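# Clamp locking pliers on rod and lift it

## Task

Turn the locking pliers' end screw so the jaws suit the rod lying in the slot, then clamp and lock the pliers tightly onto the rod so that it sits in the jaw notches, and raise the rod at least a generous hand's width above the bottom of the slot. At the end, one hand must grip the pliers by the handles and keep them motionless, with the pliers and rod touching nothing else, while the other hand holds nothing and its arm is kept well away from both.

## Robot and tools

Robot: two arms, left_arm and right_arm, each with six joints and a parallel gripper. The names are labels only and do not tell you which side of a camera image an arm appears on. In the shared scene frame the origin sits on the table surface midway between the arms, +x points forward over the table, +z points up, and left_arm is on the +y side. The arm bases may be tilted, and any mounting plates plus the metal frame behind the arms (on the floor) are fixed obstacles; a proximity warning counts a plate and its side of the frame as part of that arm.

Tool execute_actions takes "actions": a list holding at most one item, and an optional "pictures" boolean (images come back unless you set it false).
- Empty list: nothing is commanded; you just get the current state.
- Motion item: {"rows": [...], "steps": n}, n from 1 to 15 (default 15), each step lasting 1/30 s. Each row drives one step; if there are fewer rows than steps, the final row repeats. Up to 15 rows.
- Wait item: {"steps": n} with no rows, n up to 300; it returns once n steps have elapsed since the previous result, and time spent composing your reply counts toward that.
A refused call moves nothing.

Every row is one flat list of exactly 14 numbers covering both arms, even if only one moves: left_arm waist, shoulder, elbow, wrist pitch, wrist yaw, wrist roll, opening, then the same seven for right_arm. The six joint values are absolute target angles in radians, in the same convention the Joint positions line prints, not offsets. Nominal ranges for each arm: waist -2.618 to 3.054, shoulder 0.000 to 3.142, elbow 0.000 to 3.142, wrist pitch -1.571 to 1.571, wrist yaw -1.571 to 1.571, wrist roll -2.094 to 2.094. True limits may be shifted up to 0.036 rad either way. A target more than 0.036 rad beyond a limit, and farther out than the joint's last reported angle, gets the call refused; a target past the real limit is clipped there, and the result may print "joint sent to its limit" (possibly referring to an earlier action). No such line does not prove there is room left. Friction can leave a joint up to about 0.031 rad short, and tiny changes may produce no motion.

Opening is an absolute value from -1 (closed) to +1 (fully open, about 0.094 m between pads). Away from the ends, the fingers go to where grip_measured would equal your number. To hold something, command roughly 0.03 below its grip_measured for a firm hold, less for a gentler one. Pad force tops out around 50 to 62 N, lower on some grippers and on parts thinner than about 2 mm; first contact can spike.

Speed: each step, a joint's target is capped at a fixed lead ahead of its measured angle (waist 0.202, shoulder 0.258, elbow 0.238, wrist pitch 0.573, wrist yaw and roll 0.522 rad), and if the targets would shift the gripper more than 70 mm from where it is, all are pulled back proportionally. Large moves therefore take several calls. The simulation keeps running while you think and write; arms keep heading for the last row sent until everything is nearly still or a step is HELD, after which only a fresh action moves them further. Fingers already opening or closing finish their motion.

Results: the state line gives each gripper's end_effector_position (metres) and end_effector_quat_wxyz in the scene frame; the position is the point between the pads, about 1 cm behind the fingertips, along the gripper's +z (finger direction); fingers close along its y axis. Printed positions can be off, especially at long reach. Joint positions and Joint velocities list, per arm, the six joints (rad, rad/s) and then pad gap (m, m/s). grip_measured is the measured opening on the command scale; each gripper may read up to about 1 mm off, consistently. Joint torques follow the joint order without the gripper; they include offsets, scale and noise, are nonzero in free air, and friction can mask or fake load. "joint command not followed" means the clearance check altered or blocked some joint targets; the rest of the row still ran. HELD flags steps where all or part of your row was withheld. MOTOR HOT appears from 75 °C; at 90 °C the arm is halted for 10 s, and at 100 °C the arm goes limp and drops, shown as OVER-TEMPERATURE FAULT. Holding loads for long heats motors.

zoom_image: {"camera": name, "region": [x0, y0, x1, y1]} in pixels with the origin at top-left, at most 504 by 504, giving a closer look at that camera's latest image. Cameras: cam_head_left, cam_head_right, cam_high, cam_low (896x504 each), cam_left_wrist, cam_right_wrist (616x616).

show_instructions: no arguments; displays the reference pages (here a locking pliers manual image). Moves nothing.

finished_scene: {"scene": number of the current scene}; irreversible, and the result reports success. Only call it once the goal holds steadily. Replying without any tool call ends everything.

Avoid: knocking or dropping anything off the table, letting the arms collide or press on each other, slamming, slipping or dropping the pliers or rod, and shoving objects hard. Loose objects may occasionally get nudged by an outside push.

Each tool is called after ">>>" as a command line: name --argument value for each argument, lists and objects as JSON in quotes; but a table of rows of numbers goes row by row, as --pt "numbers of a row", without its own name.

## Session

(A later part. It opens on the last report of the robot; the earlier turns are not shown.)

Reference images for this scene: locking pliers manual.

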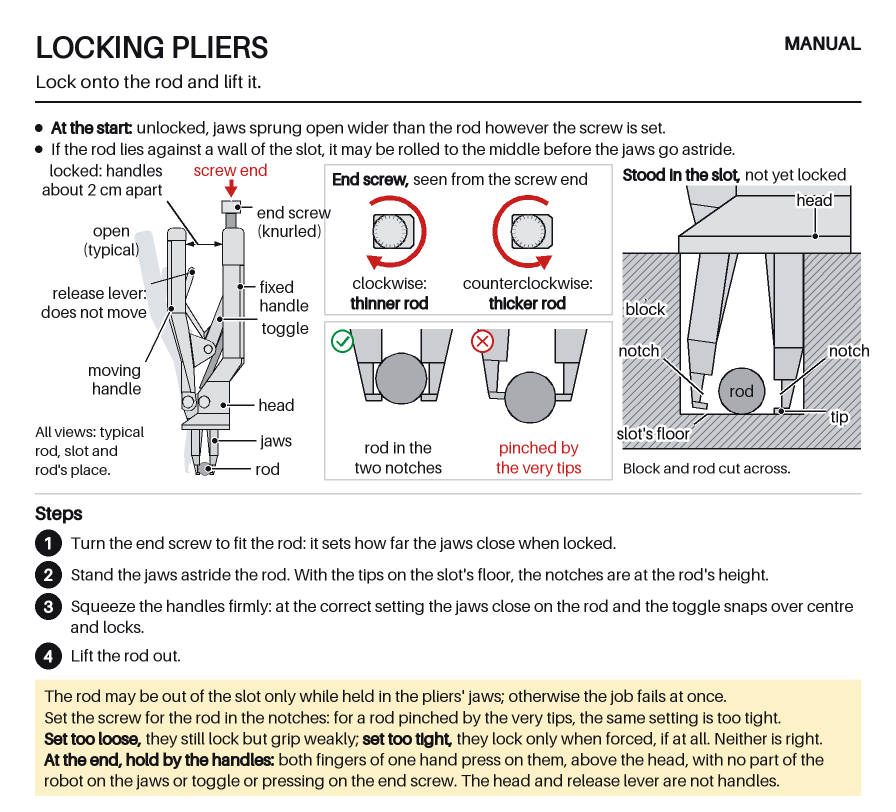

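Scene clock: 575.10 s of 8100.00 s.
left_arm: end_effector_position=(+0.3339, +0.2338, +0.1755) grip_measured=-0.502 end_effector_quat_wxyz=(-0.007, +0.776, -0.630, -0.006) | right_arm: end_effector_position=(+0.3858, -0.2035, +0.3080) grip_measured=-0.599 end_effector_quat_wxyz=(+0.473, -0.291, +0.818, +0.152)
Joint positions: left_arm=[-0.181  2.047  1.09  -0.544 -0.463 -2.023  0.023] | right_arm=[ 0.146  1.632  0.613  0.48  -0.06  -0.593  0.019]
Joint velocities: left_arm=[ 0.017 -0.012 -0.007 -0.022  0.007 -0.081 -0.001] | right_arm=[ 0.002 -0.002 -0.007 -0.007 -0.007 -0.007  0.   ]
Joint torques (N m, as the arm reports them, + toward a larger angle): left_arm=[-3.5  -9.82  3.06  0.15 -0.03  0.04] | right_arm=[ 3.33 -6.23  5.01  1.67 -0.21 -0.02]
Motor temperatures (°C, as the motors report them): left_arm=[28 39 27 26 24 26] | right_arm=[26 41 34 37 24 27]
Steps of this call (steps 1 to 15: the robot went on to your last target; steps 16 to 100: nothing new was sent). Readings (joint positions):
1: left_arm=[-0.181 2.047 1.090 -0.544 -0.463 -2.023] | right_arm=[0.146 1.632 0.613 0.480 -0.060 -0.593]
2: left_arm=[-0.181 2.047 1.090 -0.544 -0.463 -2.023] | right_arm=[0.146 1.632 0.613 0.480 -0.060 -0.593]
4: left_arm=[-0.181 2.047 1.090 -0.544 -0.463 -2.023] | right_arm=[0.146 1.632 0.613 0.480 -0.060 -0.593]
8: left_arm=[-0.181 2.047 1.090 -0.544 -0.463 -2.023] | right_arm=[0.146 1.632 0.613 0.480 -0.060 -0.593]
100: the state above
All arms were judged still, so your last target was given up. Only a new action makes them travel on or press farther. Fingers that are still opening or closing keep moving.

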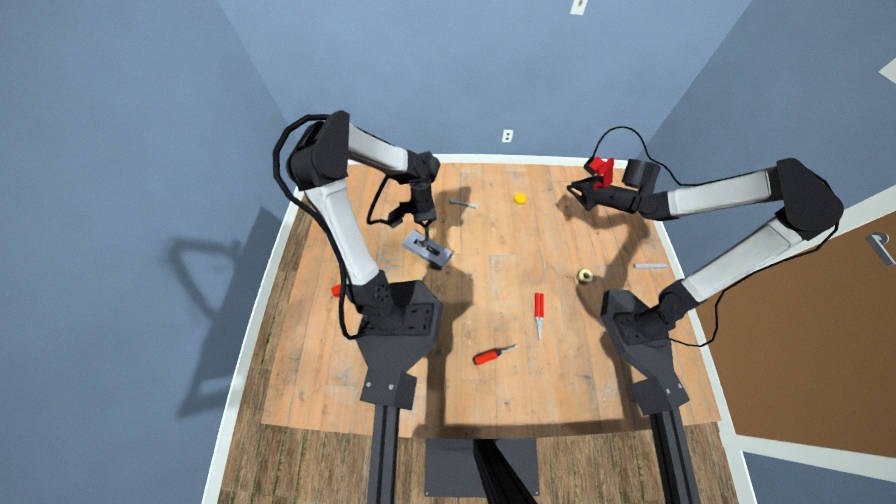

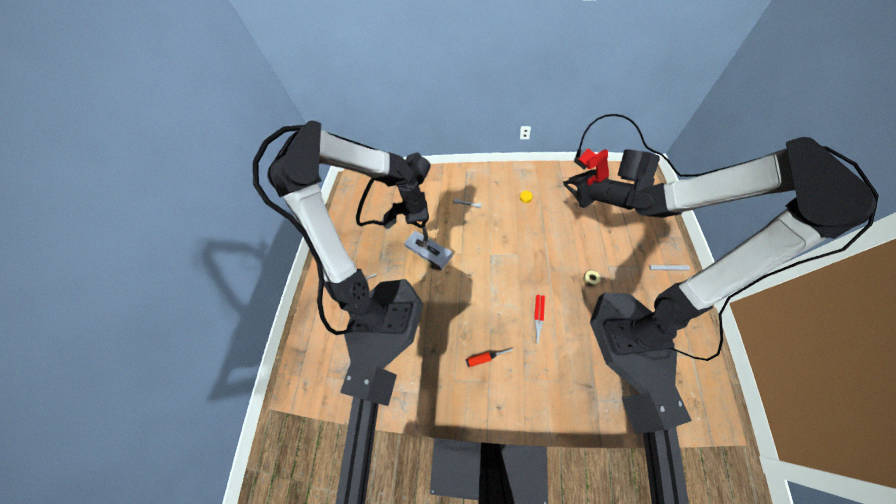

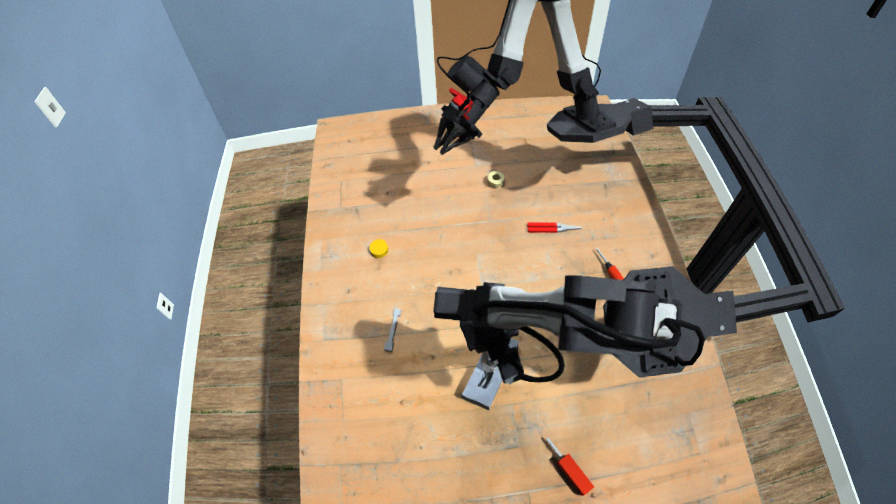

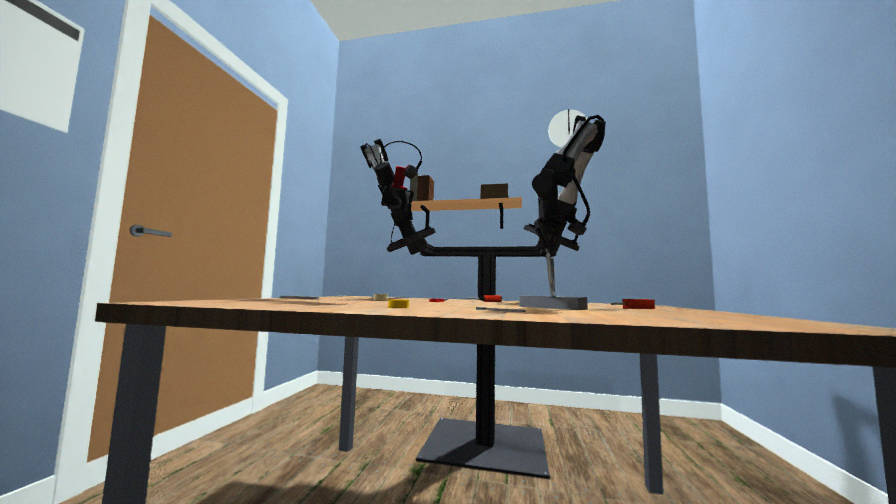

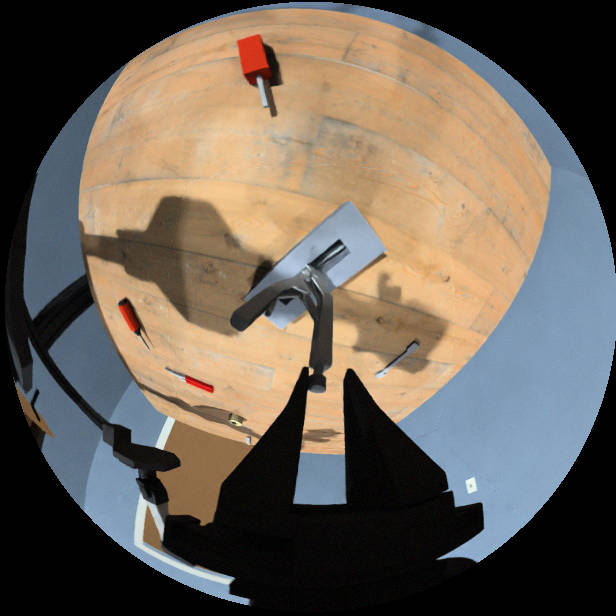

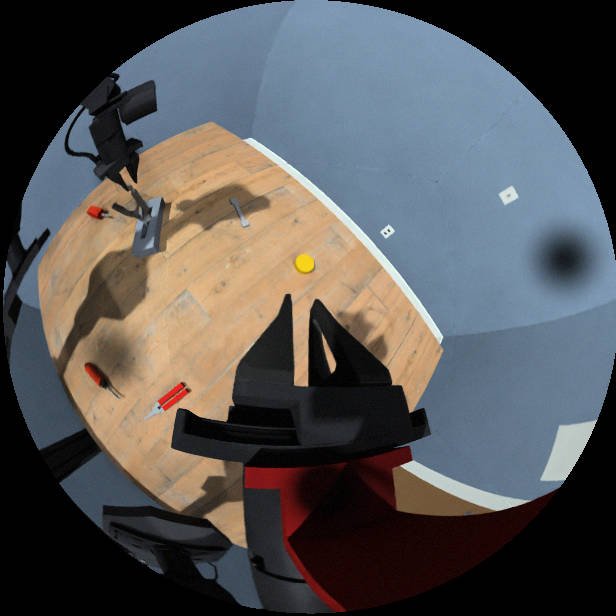

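>>> execute_actions --actions '[{"rows":[[-0.167,2.063,1.069,-0.555,-0.46,-2.03,-0.52,0.15,1.64,0.6,0.455,-0.05,-0.6,-0.6],[-0.167,2.063,1.069,-0.555,-0.46,-2.03,-0.54,0.15,1.64,0.6,0.455,-0.05,-0.6,-0.6],[-0.167,2.063,1.069,-0.555,-0.46,-2.03,-0.56,0.15,1.64,0.6,0.455,-0.05,-0.6,-0.6],[-0.167,2.063,1.069,-0.555,-0.46,-2.03,-0.58,0.15,1.64,0.6,0.455,-0.05,-0.6,-0.6],[-0.167,2.063,1.069,-0.555,-0.46,-2.03,-0.6,0.15,1.64,0.6,0.455,-0.05,-0.6,-0.6],[-0.167,2.063,1.069,-0.555,-0.46,-2.03,-0.62,0.15,1.64,0.6,0.455,-0.05,-0.6,-0.6],[-0.167,2.063,1.069,-0.555,-0.46,-2.03,-0.64,0.15,1.64,0.6,0.455,-0.05,-0.6,-0.6],[-0.167,2.063,1.069,-0.555,-0.46,-2.03,-0.66,0.15,1.64,0.6,0.455,-0.05,-0.6,-0.6],[-0.167,2.063,1.069,-0.555,-0.46,-2.03,-0.68,0.15,1.64,0.6,0.455,-0.05,-0.6,-0.6],[-0.167,2.063,1.069,-0.555,-0.46,-2.03,-0.7,0.15,1.64,0.6,0.455,-0.05,-0.6,-0.6],[-0.167,2.063,1.069,-0.555,-0.46,-2.03,-0.72,0.15,1.64,0.6,0.455,-0.05,-0.6,-0.6],[-0.167,2.063,1.069,-0.555,-0.46,-2.03,-0.74,0.15,1.64,0.6,0.455,-0.05,-0.6,-0.6],[-0.167,2.063,1.069,-0.555,-0.46,-2.03,-0.76,0.15,1.64,0.6,0.455,-0.05,-0.6,-0.6],[-0.167,2.063,1.069,-0.555,-0.46,-2.03,-0.78,0.15,1.64,0.6,0.455,-0.05,-0.6,-0.6],[-0.167,2.063,1.069,-0.555,-0.46,-2.03,-0.797,0.15,1.64,0.6,0.455,-0.05,-0.6,-0.6]],"steps":15}]' --pictures false

>>> execute_actions --actions '[{"steps":10}]'

>>> zoom_image --camera "cam_left_wrist" --region '[220, 210, 440, 430]'

>>> zoom_image --camera "cam_low" --region '[510, 220, 600, 310]'

Scene clock: 600.37 s of 8100.00 s.
left_arm: end_effector_position=(+0.3336, +0.2339, +0.1755) grip_measured=-0.779 end_effector_quat_wxyz=(-0.006, +0.776, -0.630, -0.007) | right_arm: end_effector_position=(+0.3858, -0.2035, +0.3080) grip_measured=-0.599 end_effector_quat_wxyz=(+0.473, -0.291, +0.818, +0.152)
Joint positions: left_arm=[-0.181  2.047  1.09  -0.546 -0.463 -2.023  0.01 ] | right_arm=[ 0.146  1.632  0.613  0.48  -0.06  -0.593  0.019]
Joint velocities: left_arm=[-0.002 -0.002 -0.002  0.095 -0.022  0.007 -0.011] | right_arm=[-0.002 -0.017 -0.017 -0.066  0.051  0.007  0.001]
Joint torques (N m, as the arm reports them, + toward a larger angle): left_arm=[-3.48 -9.84  3.03  0.15 -0.06  0.07] | right_arm=[ 3.17 -6.25  5.17  1.69 -0.24  0.01]
Motor temperatures (°C, as the motors report them): left_arm=[28 39 27 26 24 26] | right_arm=[26 41 34 37 24 27]
Steps of this call (steps 1 to 743: nothing new was sent; steps 744 to 758: all 15 steps of this action). Readings (joint positions):
744: left_arm=[-0.181 2.047 1.090 -0.544 -0.463 -2.023] | right_arm=[0.146 1.632 0.613 0.480 -0.060 -0.593]
745: left_arm=[-0.181 2.047 1.090 -0.544 -0.463 -2.023] | right_arm=[0.146 1.632 0.613 0.480 -0.060 -0.593]
747: left_arm=[-0.181 2.047 1.090 -0.545 -0.463 -2.023] | right_arm=[0.146 1.632 0.613 0.480 -0.060 -0.593]
751: left_arm=[-0.181 2.047 1.090 -0.545 -0.463 -2.023] | right_arm=[0.146 1.632 0.613 0.480 -0.060 -0.593]
758: the state above

Scene clock: 600.70 s of 8100.00 s.
left_arm: end_effector_position=(+0.3336, +0.2339, +0.1755) grip_measured=-0.782 end_effector_quat_wxyz=(-0.006, +0.776, -0.630, -0.007) | right_arm: end_effector_position=(+0.3858, -0.2035, +0.3080) grip_measured=-0.599 end_effector_quat_wxyz=(+0.473, -0.291, +0.818, +0.152)
Joint positions: left_arm=[-0.181  2.047  1.09  -0.546 -0.463 -2.023  0.01 ] | right_arm=[ 0.146  1.632  0.613  0.48  -0.06  -0.593  0.019]
Joint velocities: left_arm=[-0.017 -0.007  0.017 -0.066  0.095  0.022 -0.   ] | right_arm=[-0.017 -0.002  0.002 -0.051  0.007 -0.125 -0.   ]
Joint torques (N m, as the arm reports them, + toward a larger angle): left_arm=[-3.5  -9.84  3.08  0.16 -0.03  0.04] | right_arm=[ 3.14 -6.2   5.16  1.66 -0.26  0.01]
Motor temperatures (°C, as the motors report them): left_arm=[28 39 27 26 24 26] | right_arm=[26 41 34 37 24 27]
Steps of this call (steps 1 to 10: the robot went on to your last target). Readings (joint positions):
1: left_arm=[-0.181 2.047 1.090 -0.546 -0.463 -2.023] | right_arm=[0.146 1.632 0.613 0.480 -0.060 -0.593]
2: left_arm=[-0.181 2.047 1.090 -0.546 -0.463 -2.023] | right_arm=[0.146 1.632 0.613 0.480 -0.060 -0.593]
4: left_arm=[-0.181 2.047 1.090 -0.546 -0.463 -2.023] | right_arm=[0.146 1.632 0.613 0.480 -0.060 -0.593]
8: left_arm=[-0.181 2.047 1.090 -0.546 -0.463 -2.023] | right_arm=[0.146 1.632 0.613 0.480 -0.060 -0.593]
10: the state above

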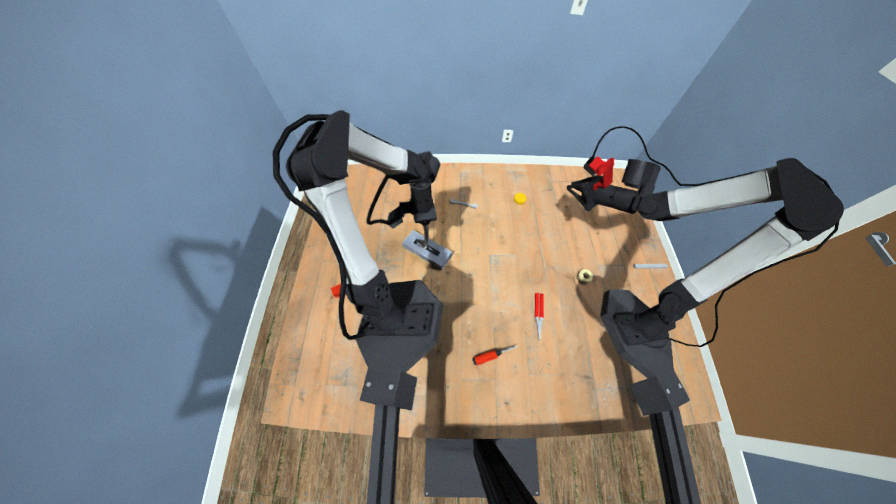

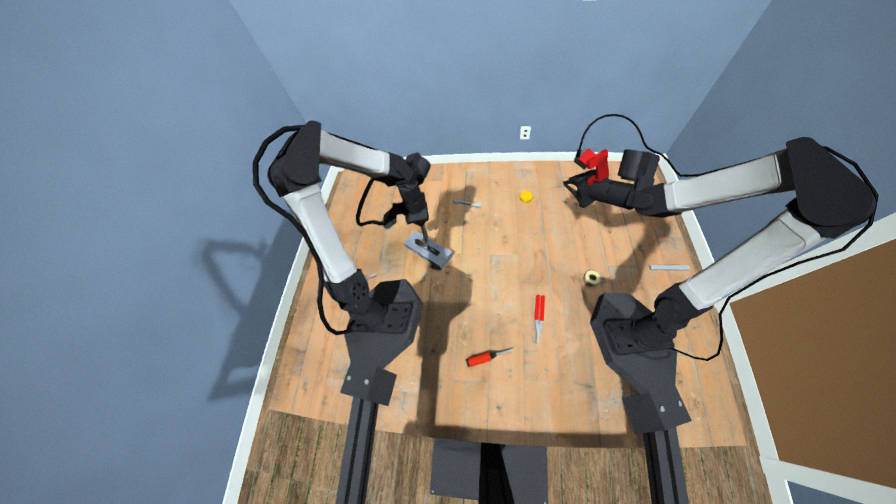

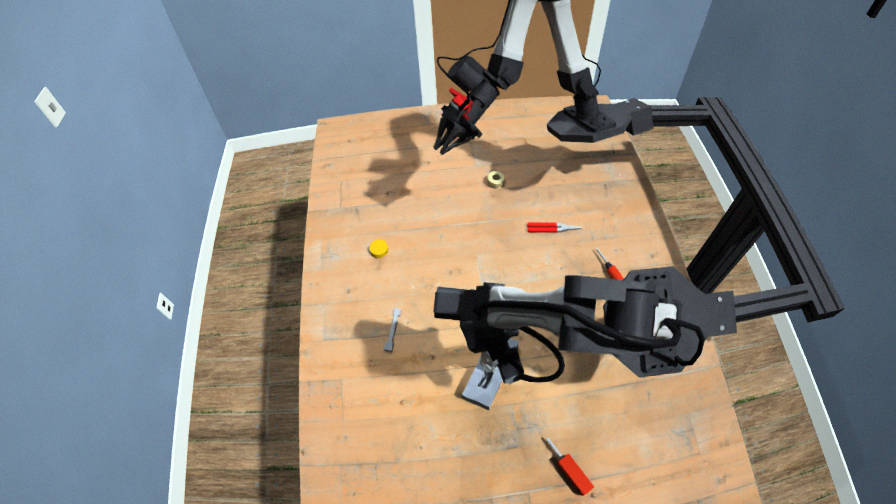

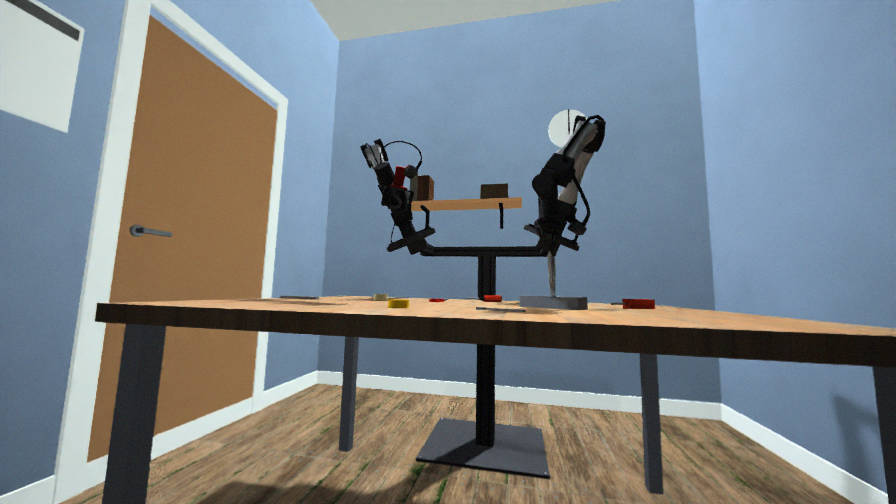

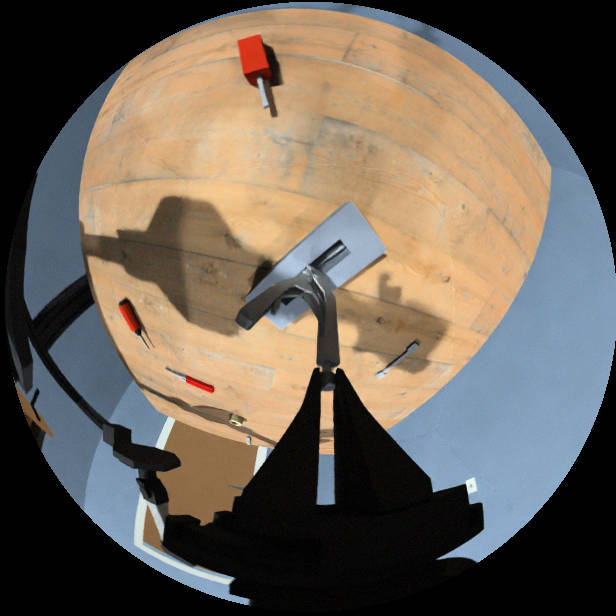

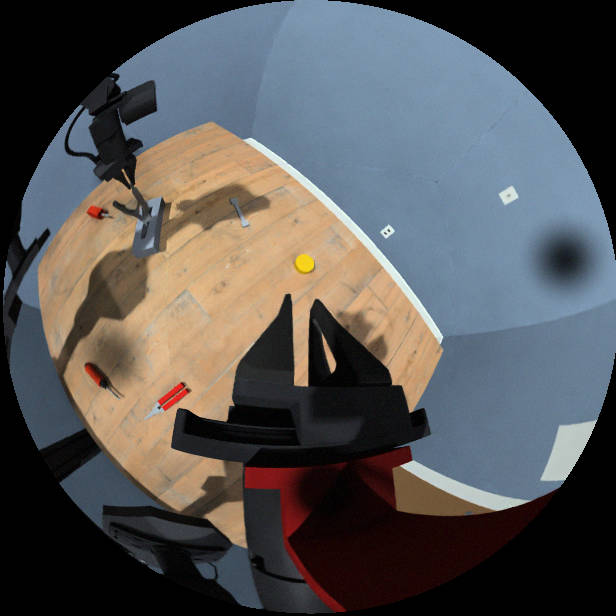

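Region (220, 210, 440, 430) of cam_left_wrist's 616x616 image, scaled by 2.291, with more detail than that image has.

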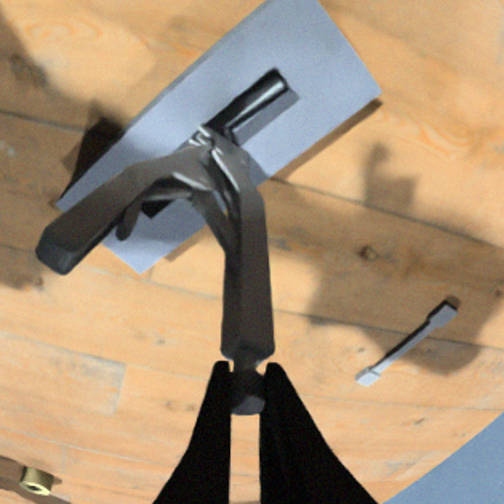

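Region (510, 220, 600, 310) of cam_low's 896x504 image, scaled by 5.600, with more detail than that image has.

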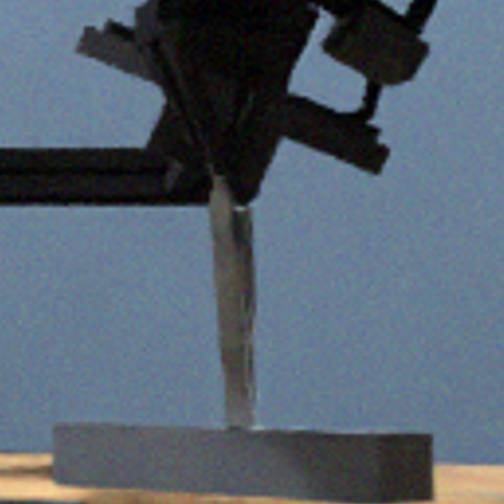

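>>> execute_actions --actions '[{"rows":[[-0.167,2.055,1.069,-0.555,-0.475,-2.03,-0.797,0.15,1.64,0.6,0.455,-0.05,-0.6,-0.6],[-0.167,2.055,1.069,-0.555,-0.48,-2.03,-0.797,0.15,1.64,0.6,0.455,-0.05,-0.6,-0.6],[-0.167,2.055,1.069,-0.555,-0.485,-2.03,-0.797,0.15,1.64,0.6,0.455,-0.05,-0.6,-0.6],[-0.167,2.055,1.069,-0.555,-0.49,-2.03,-0.797,0.15,1.64,0.6,0.455,-0.05,-0.6,-0.6],[-0.167,2.055,1.069,-0.555,-0.495,-2.03,-0.797,0.15,1.64,0.6,0.455,-0.05,-0.6,-0.6],[-0.167,2.055,1.069,-0.555,-0.5,-2.03,-0.797,0.15,1.64,0.6,0.455,-0.05,-0.6,-0.6],[-0.167,2.055,1.069,-0.555,-0.505,-2.03,-0.797,0.15,1.64,0.6,0.455,-0.05,-0.6,-0.6],[-0.167,2.055,1.069,-0.555,-0.51,-2.03,-0.797,0.15,1.64,0.6,0.455,-0.05,-0.6,-0.6]],"steps":15}]' --pictures false

>>> execute_actions --actions '[{"rows":[[-0.167,2.055,1.069,-0.555,-0.51,-2.03,-0.797,0.15,1.64,0.6,0.455,-0.05,-0.6,-0.6],[-0.167,2.055,1.069,-0.555,-0.51,-2.03,-0.797,0.15,1.64,0.6,0.455,-0.05,-0.6,-0.6],[-0.167,2.055,1.069,-0.555,-0.51,-2.03,-0.797,0.15,1.64,0.6,0.455,-0.05,-0.6,-0.6],[-0.167,2.055,1.069,-0.555,-0.51,-2.03,-0.785,0.15,1.64,0.6,0.455,-0.05,-0.6,-0.6],[-0.167,2.055,1.069,-0.555,-0.51,-2.03,-0.775,0.15,1.64,0.6,0.455,-0.05,-0.6,-0.6],[-0.167,2.055,1.069,-0.555,-0.51,-2.03,-0.765,0.15,1.64,0.6,0.455,-0.05,-0.6,-0.6],[-0.167,2.055,1.069,-0.555,-0.51,-2.03,-0.75,0.15,1.64,0.6,0.455,-0.05,-0.6,-0.6],[-0.167,2.055,1.069,-0.555,-0.51,-2.03,-0.735,0.15,1.64,0.6,0.455,-0.05,-0.6,-0.6],[-0.167,2.055,1.069,-0.555,-0.51,-2.03,-0.72,0.15,1.64,0.6,0.455,-0.05,-0.6,-0.6],[-0.167,2.055,1.069,-0.555,-0.51,-2.03,-0.7,0.15,1.64,0.6,0.455,-0.05,-0.6,-0.6],[-0.167,2.055,1.069,-0.555,-0.51,-2.03,-0.68,0.15,1.64,0.6,0.455,-0.05,-0.6,-0.6],[-0.167,2.055,1.069,-0.555,-0.51,-2.03,-0.66,0.15,1.64,0.6,0.455,-0.05,-0.6,-0.6]],"steps":15}]'

>>> zoom_image --camera "cam_left_wrist" --region '[220, 210, 440, 430]'

>>> zoom_image --camera "cam_low" --region '[510, 220, 600, 310]'

Scene clock: 621.57 s of 8100.00 s.
left_arm: end_effector_position=(+0.3347, +0.2385, +0.1757) grip_measured=-0.782 end_effector_quat_wxyz=(-0.019, +0.776, -0.630, -0.013) | right_arm: end_effector_position=(+0.3858, -0.2035, +0.3080) grip_measured=-0.599 end_effector_quat_wxyz=(+0.473, -0.291, +0.818, +0.152)
Joint positions: left_arm=[-0.181  2.047  1.09  -0.546 -0.49  -2.024  0.01 ] | right_arm=[ 0.146  1.632  0.613  0.48  -0.06  -0.593  0.019]
Joint velocities: left_arm=[-0.012  0.002 -0.002 -0.007  0.007  0.022 -0.002] | right_arm=[ 0.007 -0.017 -0.012  0.007 -0.066 -0.037  0.001]
Joint torques (N m, as the arm reports them, + toward a larger angle): left_arm=[ -3.49 -10.61   3.07   0.16  -0.25   0.05] | right_arm=[ 3.24 -6.18  5.25  1.62 -0.23  0.02]
Motor temperatures (°C, as the motors report them): left_arm=[28 39 27 26 24 26] | right_arm=[26 41 34 37 24 27]
Steps of this call (steps 1 to 15: the robot went on to your last target; steps 16 to 611: nothing new was sent; steps 612 to 626: all 15 steps of this action). Readings (joint positions):
612: left_arm=[-0.181 2.047 1.090 -0.546 -0.463 -2.023] | right_arm=[0.146 1.632 0.613 0.480 -0.060 -0.593]
613: left_arm=[-0.181 2.047 1.090 -0.546 -0.465 -2.023] | right_arm=[0.146 1.632 0.613 0.480 -0.060 -0.593]
615: left_arm=[-0.181 2.047 1.090 -0.546 -0.469 -2.023] | right_arm=[0.146 1.632 0.613 0.480 -0.060 -0.593]
619: left_arm=[-0.181 2.047 1.090 -0.546 -0.480 -2.024] | right_arm=[0.146 1.632 0.613 0.480 -0.060 -0.593]
626: the state above

Scene clock: 622.07 s of 8100.00 s.
left_arm: end_effector_position=(+0.3350, +0.2403, +0.1758) grip_measured=-0.662 end_effector_quat_wxyz=(-0.024, +0.776, -0.630, -0.015) | right_arm: end_effector_position=(+0.3858, -0.2035, +0.3080) grip_measured=-0.599 end_effector_quat_wxyz=(+0.473, -0.291, +0.818, +0.152)
Joint positions: left_arm=[-0.181  2.047  1.09  -0.546 -0.501 -2.024  0.016] | right_arm=[ 0.146  1.632  0.613  0.48  -0.06  -0.593  0.019]
Joint velocities: left_arm=[-0.032 -0.002 -0.007 -0.051 -0.095  0.037  0.   ] | right_arm=[ 0.002 -0.007 -0.002 -0.022  0.007 -0.007  0.   ]
Joint torques (N m, as the arm reports them, + toward a larger angle): left_arm=[ -3.46 -10.61   3.05   0.16  -0.14   0.05] | right_arm=[ 3.23 -6.32  5.11  1.6  -0.25  0.04]
Motor temperatures (°C, as the motors report them): left_arm=[28 39 27 26 24 26] | right_arm=[26 41 34 37 24 27]
Steps of this call (steps 1 to 15: all 15 steps of this action). Readings (joint positions):
1: left_arm=[-0.181 2.047 1.090 -0.546 -0.491 -2.024] | right_arm=[0.146 1.632 0.613 0.480 -0.060 -0.593]
2: left_arm=[-0.181 2.047 1.090 -0.546 -0.491 -2.024] | right_arm=[0.146 1.632 0.613 0.480 -0.060 -0.593]
4: left_arm=[-0.181 2.047 1.090 -0.546 -0.492 -2.024] | right_arm=[0.146 1.632 0.613 0.480 -0.060 -0.593]
8: left_arm=[-0.181 2.047 1.090 -0.546 -0.494 -2.024] | right_arm=[0.146 1.632 0.613 0.480 -0.060 -0.593]
15: the state above

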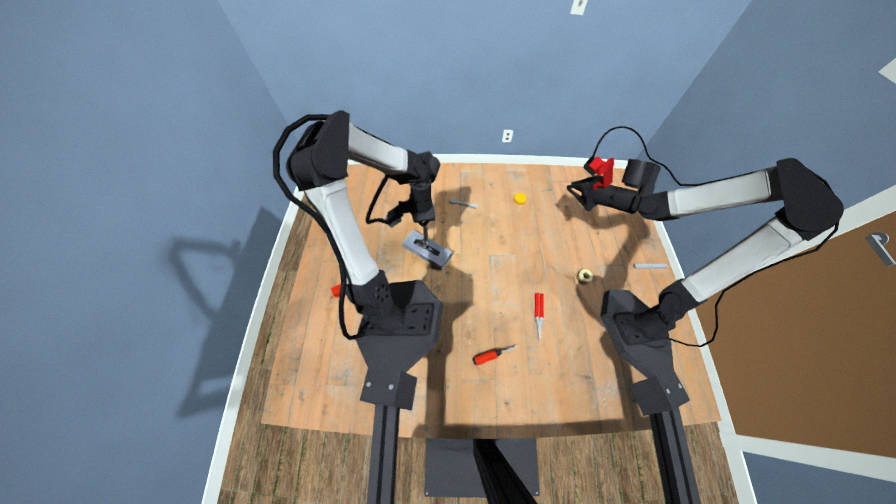

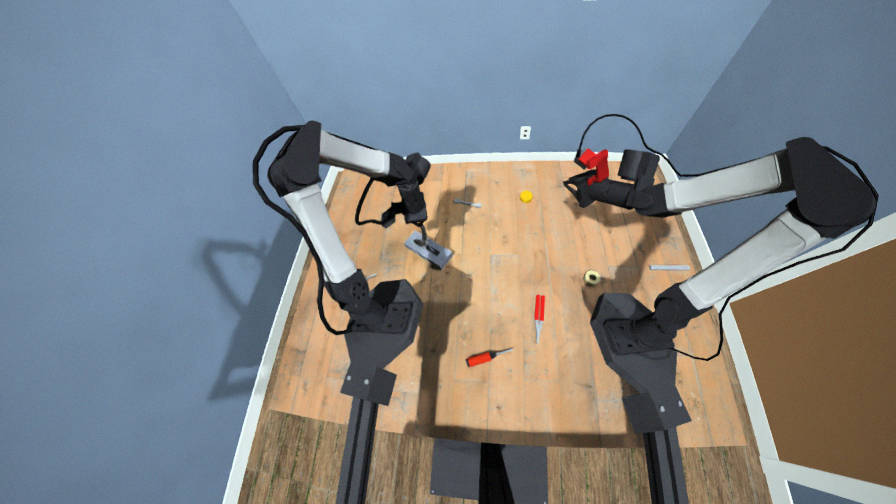

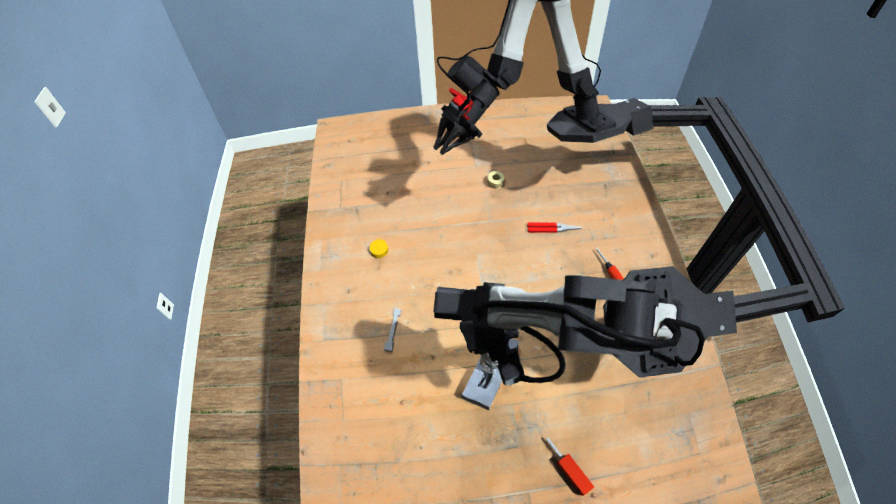

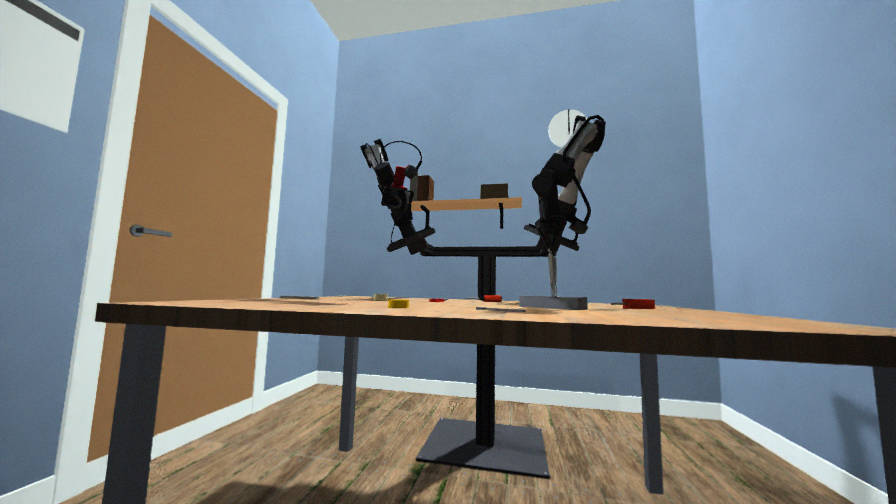

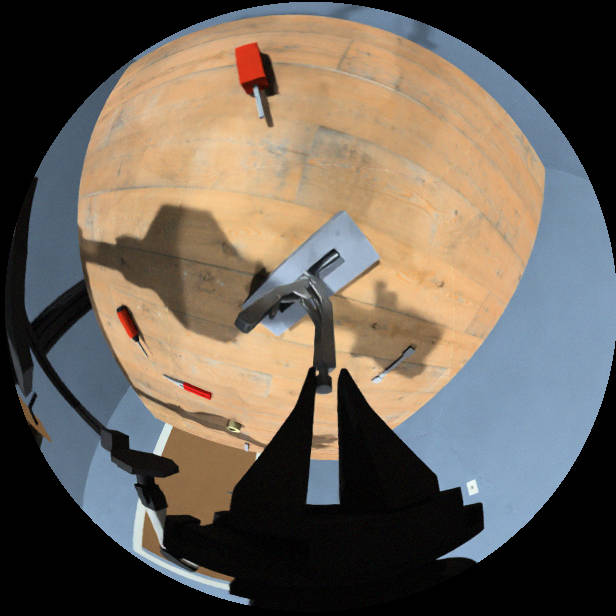

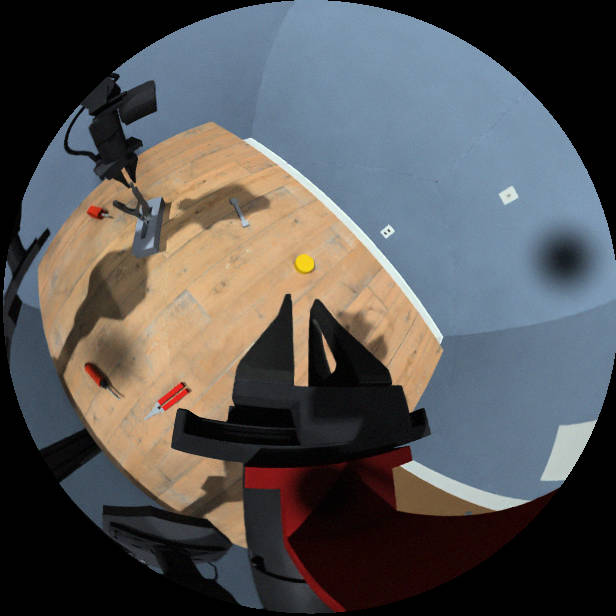

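Region (220, 210, 440, 430) of cam_left_wrist's 616x616 image, scaled by 2.291, with more detail than that image has.

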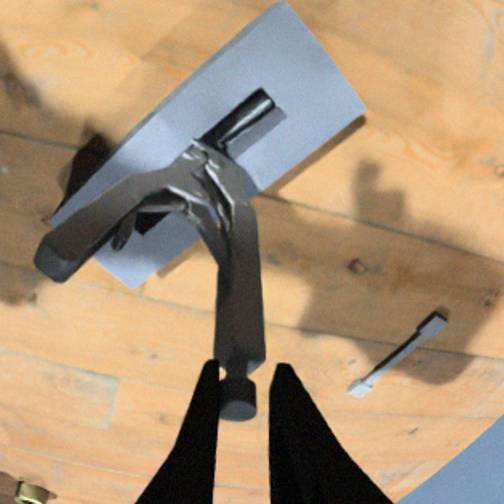

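Region (510, 220, 600, 310) of cam_low's 896x504 image, scaled by 5.600, with more detail than that image has.

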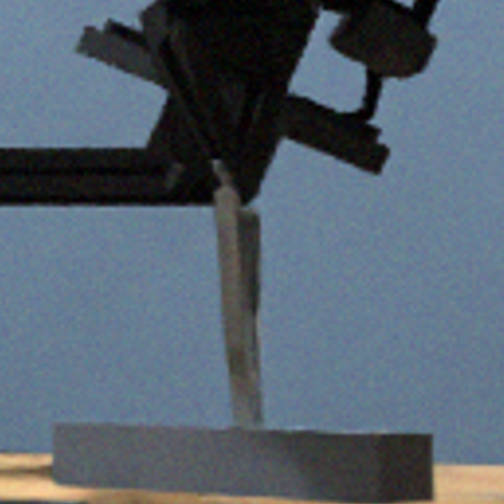

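>>> execute_actions --actions '[{"rows":[[-0.167,2.055,1.069,-0.555,-0.51,-2.03,-0.68,0.15,1.64,0.6,0.455,-0.05,-0.6,-0.6],[-0.167,2.055,1.069,-0.555,-0.51,-2.03,-0.7,0.15,1.64,0.6,0.455,-0.05,-0.6,-0.6],[-0.167,2.055,1.069,-0.555,-0.51,-2.03,-0.72,0.15,1.64,0.6,0.455,-0.05,-0.6,-0.6],[-0.167,2.055,1.069,-0.555,-0.51,-2.03,-0.74,0.15,1.64,0.6,0.455,-0.05,-0.6,-0.6],[-0.167,2.055,1.069,-0.555,-0.51,-2.03,-0.76,0.15,1.64,0.6,0.455,-0.05,-0.6,-0.6],[-0.167,2.055,1.069,-0.555,-0.51,-2.03,-0.775,0.15,1.64,0.6,0.455,-0.05,-0.6,-0.6],[-0.167,2.055,1.069,-0.555,-0.51,-2.03,-0.787,0.15,1.64,0.6,0.455,-0.05,-0.6,-0.6],[-0.167,2.055,1.069,-0.555,-0.51,-2.03,-0.797,0.15,1.64,0.6,0.455,-0.05,-0.6,-0.6]],"steps":12}]' --pictures false

>>> execute_actions --actions '[{"rows":[[-0.167,2.055,1.069,-0.555,-0.51,-1.99,-0.797,0.15,1.64,0.6,0.455,-0.05,-0.6,-0.6],[-0.167,2.055,1.069,-0.555,-0.51,-1.95,-0.797,0.15,1.64,0.6,0.455,-0.05,-0.6,-0.6],[-0.167,2.055,1.069,-0.555,-0.51,-1.91,-0.797,0.15,1.64,0.6,0.455,-0.05,-0.6,-0.6],[-0.167,2.055,1.069,-0.555,-0.51,-1.87,-0.797,0.15,1.64,0.6,0.455,-0.05,-0.6,-0.6],[-0.167,2.055,1.069,-0.555,-0.51,-1.83,-0.797,0.15,1.64,0.6,0.455,-0.05,-0.6,-0.6],[-0.167,2.055,1.069,-0.555,-0.51,-1.79,-0.797,0.15,1.64,0.6,0.455,-0.05,-0.6,-0.6],[-0.167,2.055,1.069,-0.555,-0.51,-1.75,-0.797,0.15,1.64,0.6,0.455,-0.05,-0.6,-0.6],[-0.167,2.055,1.069,-0.555,-0.51,-1.71,-0.797,0.15,1.64,0.6,0.455,-0.05,-0.6,-0.6],[-0.167,2.055,1.069,-0.555,-0.51,-1.67,-0.797,0.15,1.64,0.6,0.455,-0.05,-0.6,-0.6],[-0.167,2.055,1.069,-0.555,-0.51,-1.63,-0.797,0.15,1.64,0.6,0.455,-0.05,-0.6,-0.6],[-0.167,2.055,1.069,-0.555,-0.51,-1.59,-0.797,0.15,1.64,0.6,0.455,-0.05,-0.6,-0.6],[-0.167,2.055,1.069,-0.555,-0.51,-1.56,-0.797,0.15,1.64,0.6,0.455,-0.05,-0.6,-0.6]],"steps":15}]' --pictures false

>>> execute_actions --actions '[{"steps":12}]'

>>> zoom_image --camera "cam_left_wrist" --region '[220, 210, 440, 430]'

>>> zoom_image --camera "cam_low" --region '[510, 220, 600, 310]'

Scene clock: 641.50 s of 8100.00 s.
left_arm: end_effector_position=(+0.3351, +0.2406, +0.1758) grip_measured=-0.782 end_effector_quat_wxyz=(-0.025, +0.776, -0.630, -0.015) | right_arm: end_effector_position=(+0.3858, -0.2035, +0.3080) grip_measured=-0.599 end_effector_quat_wxyz=(+0.473, -0.291, +0.818, +0.152)
Joint positions: left_arm=[-0.181  2.047  1.09  -0.546 -0.503 -2.024  0.01 ] | right_arm=[ 0.146  1.632  0.613  0.48  -0.06  -0.593  0.019]
Joint velocities: left_arm=[-0.002 -0.007 -0.002 -0.066 -0.007 -0.022  0.   ] | right_arm=[ 0.007 -0.002 -0.022 -0.066 -0.051  0.022 -0.   ]
Joint torques (N m, as the arm reports them, + toward a larger angle): left_arm=[ -3.48 -10.6    3.07   0.16  -0.16   0.05] | right_arm=[ 3.25 -6.27  5.17  1.65 -0.25  0.01]
Motor temperatures (°C, as the motors report them): left_arm=[28 39 27 26 24 26] | right_arm=[26 41 34 37 24 27]
Steps of this call (steps 1 to 15: the robot went on to your last target; steps 16 to 571: nothing new was sent; steps 572 to 583: all 12 steps of this action). Readings (joint positions):
572: left_arm=[-0.181 2.047 1.090 -0.546 -0.503 -2.024] | right_arm=[0.146 1.632 0.613 0.480 -0.060 -0.593]
573: left_arm=[-0.181 2.047 1.090 -0.546 -0.503 -2.024] | right_arm=[0.146 1.632 0.613 0.480 -0.060 -0.593]
575: left_arm=[-0.181 2.047 1.090 -0.546 -0.503 -2.024] | right_arm=[0.146 1.632 0.613 0.480 -0.060 -0.593]
579: left_arm=[-0.181 2.047 1.090 -0.546 -0.503 -2.024] | right_arm=[0.146 1.632 0.613 0.480 -0.060 -0.593]
583: the state above

Scene clock: 642.00 s of 8100.00 s.
left_arm: end_effector_position=(+0.3359, +0.2404, +0.1758) grip_measured=-0.783 end_effector_quat_wxyz=(+0.022, -0.644, +0.765, +0.018) | right_arm: end_effector_position=(+0.3858, -0.2035, +0.3080) grip_measured=-0.599 end_effector_quat_wxyz=(+0.473, -0.291, +0.818, +0.152)
Joint positions: left_arm=[-0.181  2.047  1.09  -0.543 -0.503 -1.645  0.01 ] | right_arm=[ 0.146  1.632  0.613  0.48  -0.06  -0.593  0.019]
Joint velocities: left_arm=[ 0.007 -0.007  0.002 -0.022 -0.007  0.52  -0.001] | right_arm=[ 0.002 -0.002 -0.012 -0.051 -0.022  0.022  0.001]
Joint torques (N m, as the arm reports them, + toward a larger angle): left_arm=[ -3.51 -10.65   3.11   0.17  -0.16   0.19] | right_arm=[ 3.31 -6.14  5.11  1.63 -0.25 -0.05]
Motor temperatures (°C, as the motors report them): left_arm=[28 39 27 26 24 26] | right_arm=[26 41 34 37 24 27]
Steps of this call (steps 1 to 15: all 15 steps of this action). Readings (joint positions):
1: left_arm=[-0.181 2.047 1.090 -0.546 -0.503 -2.020] | right_arm=[0.146 1.632 0.613 0.480 -0.060 -0.593]
2: left_arm=[-0.181 2.047 1.090 -0.546 -0.503 -2.010] | right_arm=[0.146 1.632 0.613 0.480 -0.060 -0.593]
4: left_arm=[-0.181 2.047 1.090 -0.546 -0.503 -1.972] | right_arm=[0.146 1.632 0.613 0.480 -0.060 -0.593]
8: left_arm=[-0.181 2.047 1.090 -0.546 -0.503 -1.857] | right_arm=[0.146 1.632 0.613 0.480 -0.060 -0.593]
15: the state above

Scene clock: 642.40 s of 8100.00 s.
left_arm: end_effector_position=(+0.3363, +0.2403, +0.1758) grip_measured=-0.783 end_effector_quat_wxyz=(+0.022, -0.617, +0.787, +0.019) | right_arm: end_effector_position=(+0.3858, -0.2035, +0.3080) grip_measured=-0.599 end_effector_quat_wxyz=(+0.473, -0.291, +0.818, +0.152)
Joint positions: left_arm=[-0.181  2.047  1.09  -0.541 -0.503 -1.574  0.01 ] | right_arm=[ 0.146  1.632  0.613  0.48  -0.06  -0.593  0.019]
Joint velocities: left_arm=[ 0.007 -0.007  0.002 -0.022  0.007  0.051 -0.001] | right_arm=[ 0.002  0.002 -0.002  0.022  0.095 -0.037 -0.001]
Joint torques (N m, as the arm reports them, + toward a larger angle): left_arm=[ -3.52 -10.67   3.12   0.15  -0.16   0.19] | right_arm=[ 3.01 -6.13  5.04  1.65 -0.24  0.  ]
Motor temperatures (°C, as the motors report them): left_arm=[28 39 27 26 24 26] | right_arm=[26 41 34 37 24 27]
Steps of this call (steps 1 to 12: the robot went on to your last target). Readings (joint positions):
1: left_arm=[-0.181 2.047 1.090 -0.542 -0.503 -1.629] | right_arm=[0.146 1.632 0.613 0.480 -0.060 -0.593]
2: left_arm=[-0.181 2.047 1.090 -0.542 -0.503 -1.617] | right_arm=[0.146 1.632 0.613 0.480 -0.060 -0.593]
4: left_arm=[-0.181 2.047 1.090 -0.541 -0.503 -1.600] | right_arm=[0.146 1.632 0.613 0.480 -0.060 -0.593]
8: left_arm=[-0.181 2.047 1.090 -0.541 -0.503 -1.582] | right_arm=[0.146 1.632 0.613 0.480 -0.060 -0.593]
12: the state above

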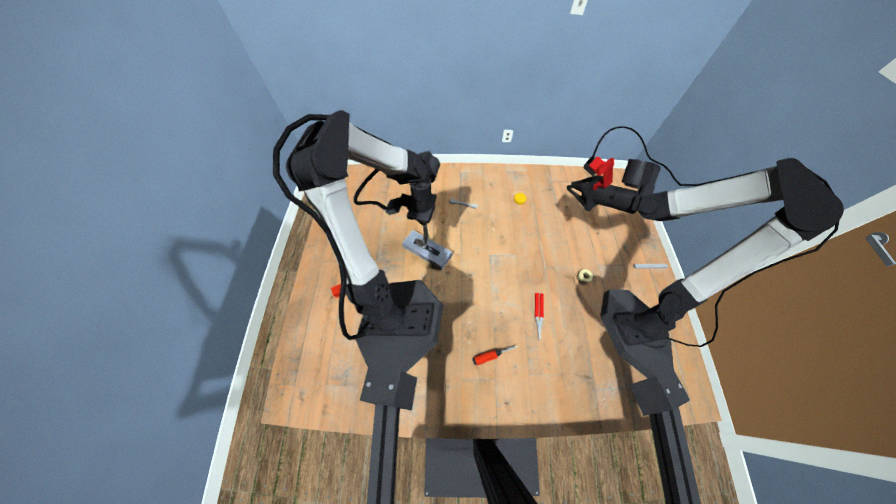

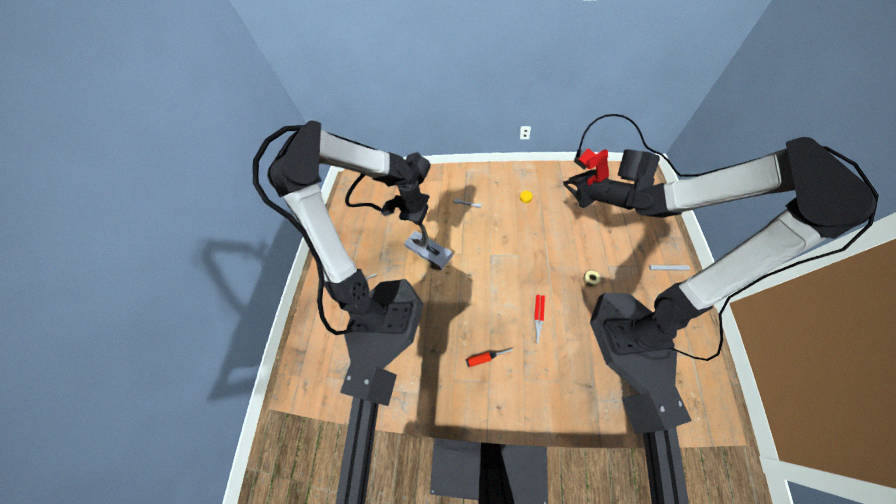

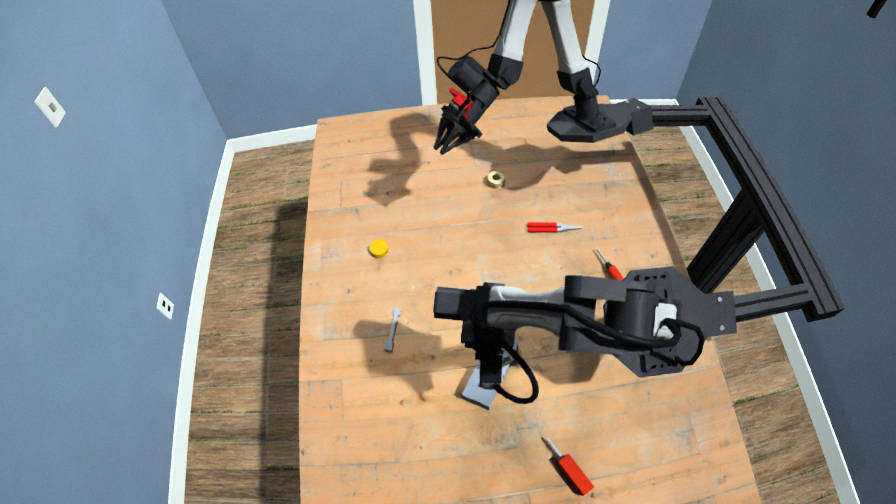

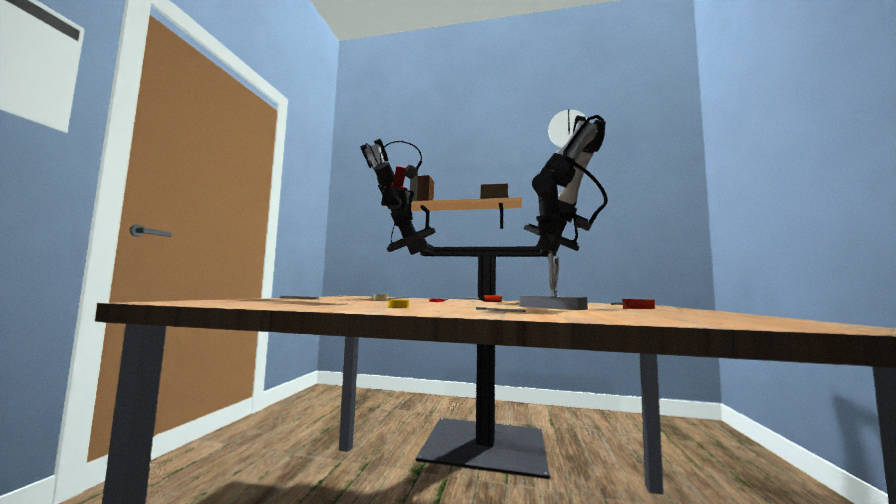

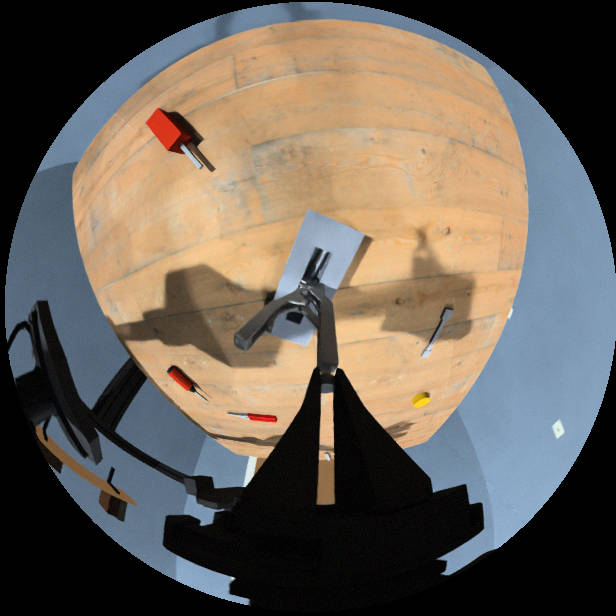

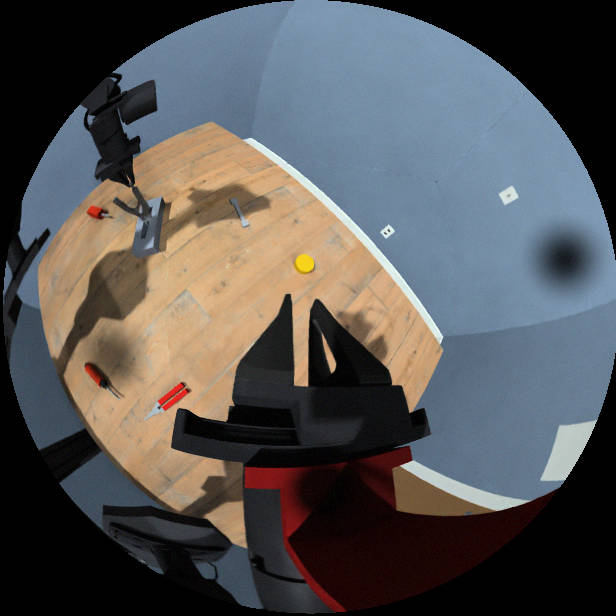

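Region (220, 210, 440, 430) of cam_left_wrist's 616x616 image, scaled by 2.291, with more detail than that image has.

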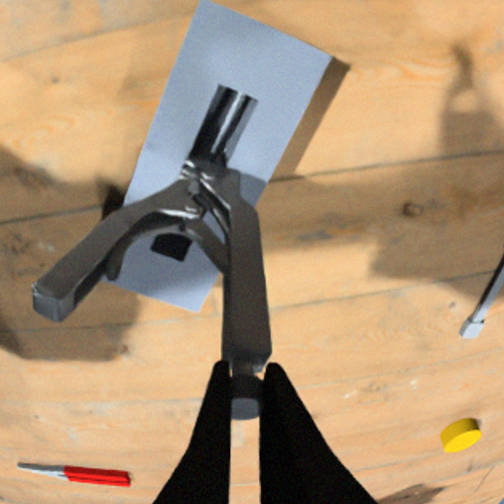

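Region (510, 220, 600, 310) of cam_low's 896x504 image, scaled by 5.600, with more detail than that image has.

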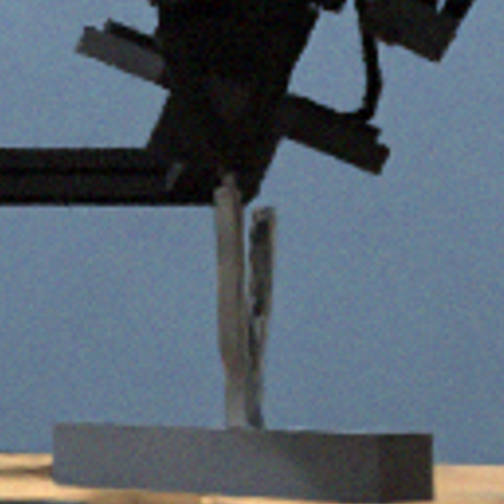

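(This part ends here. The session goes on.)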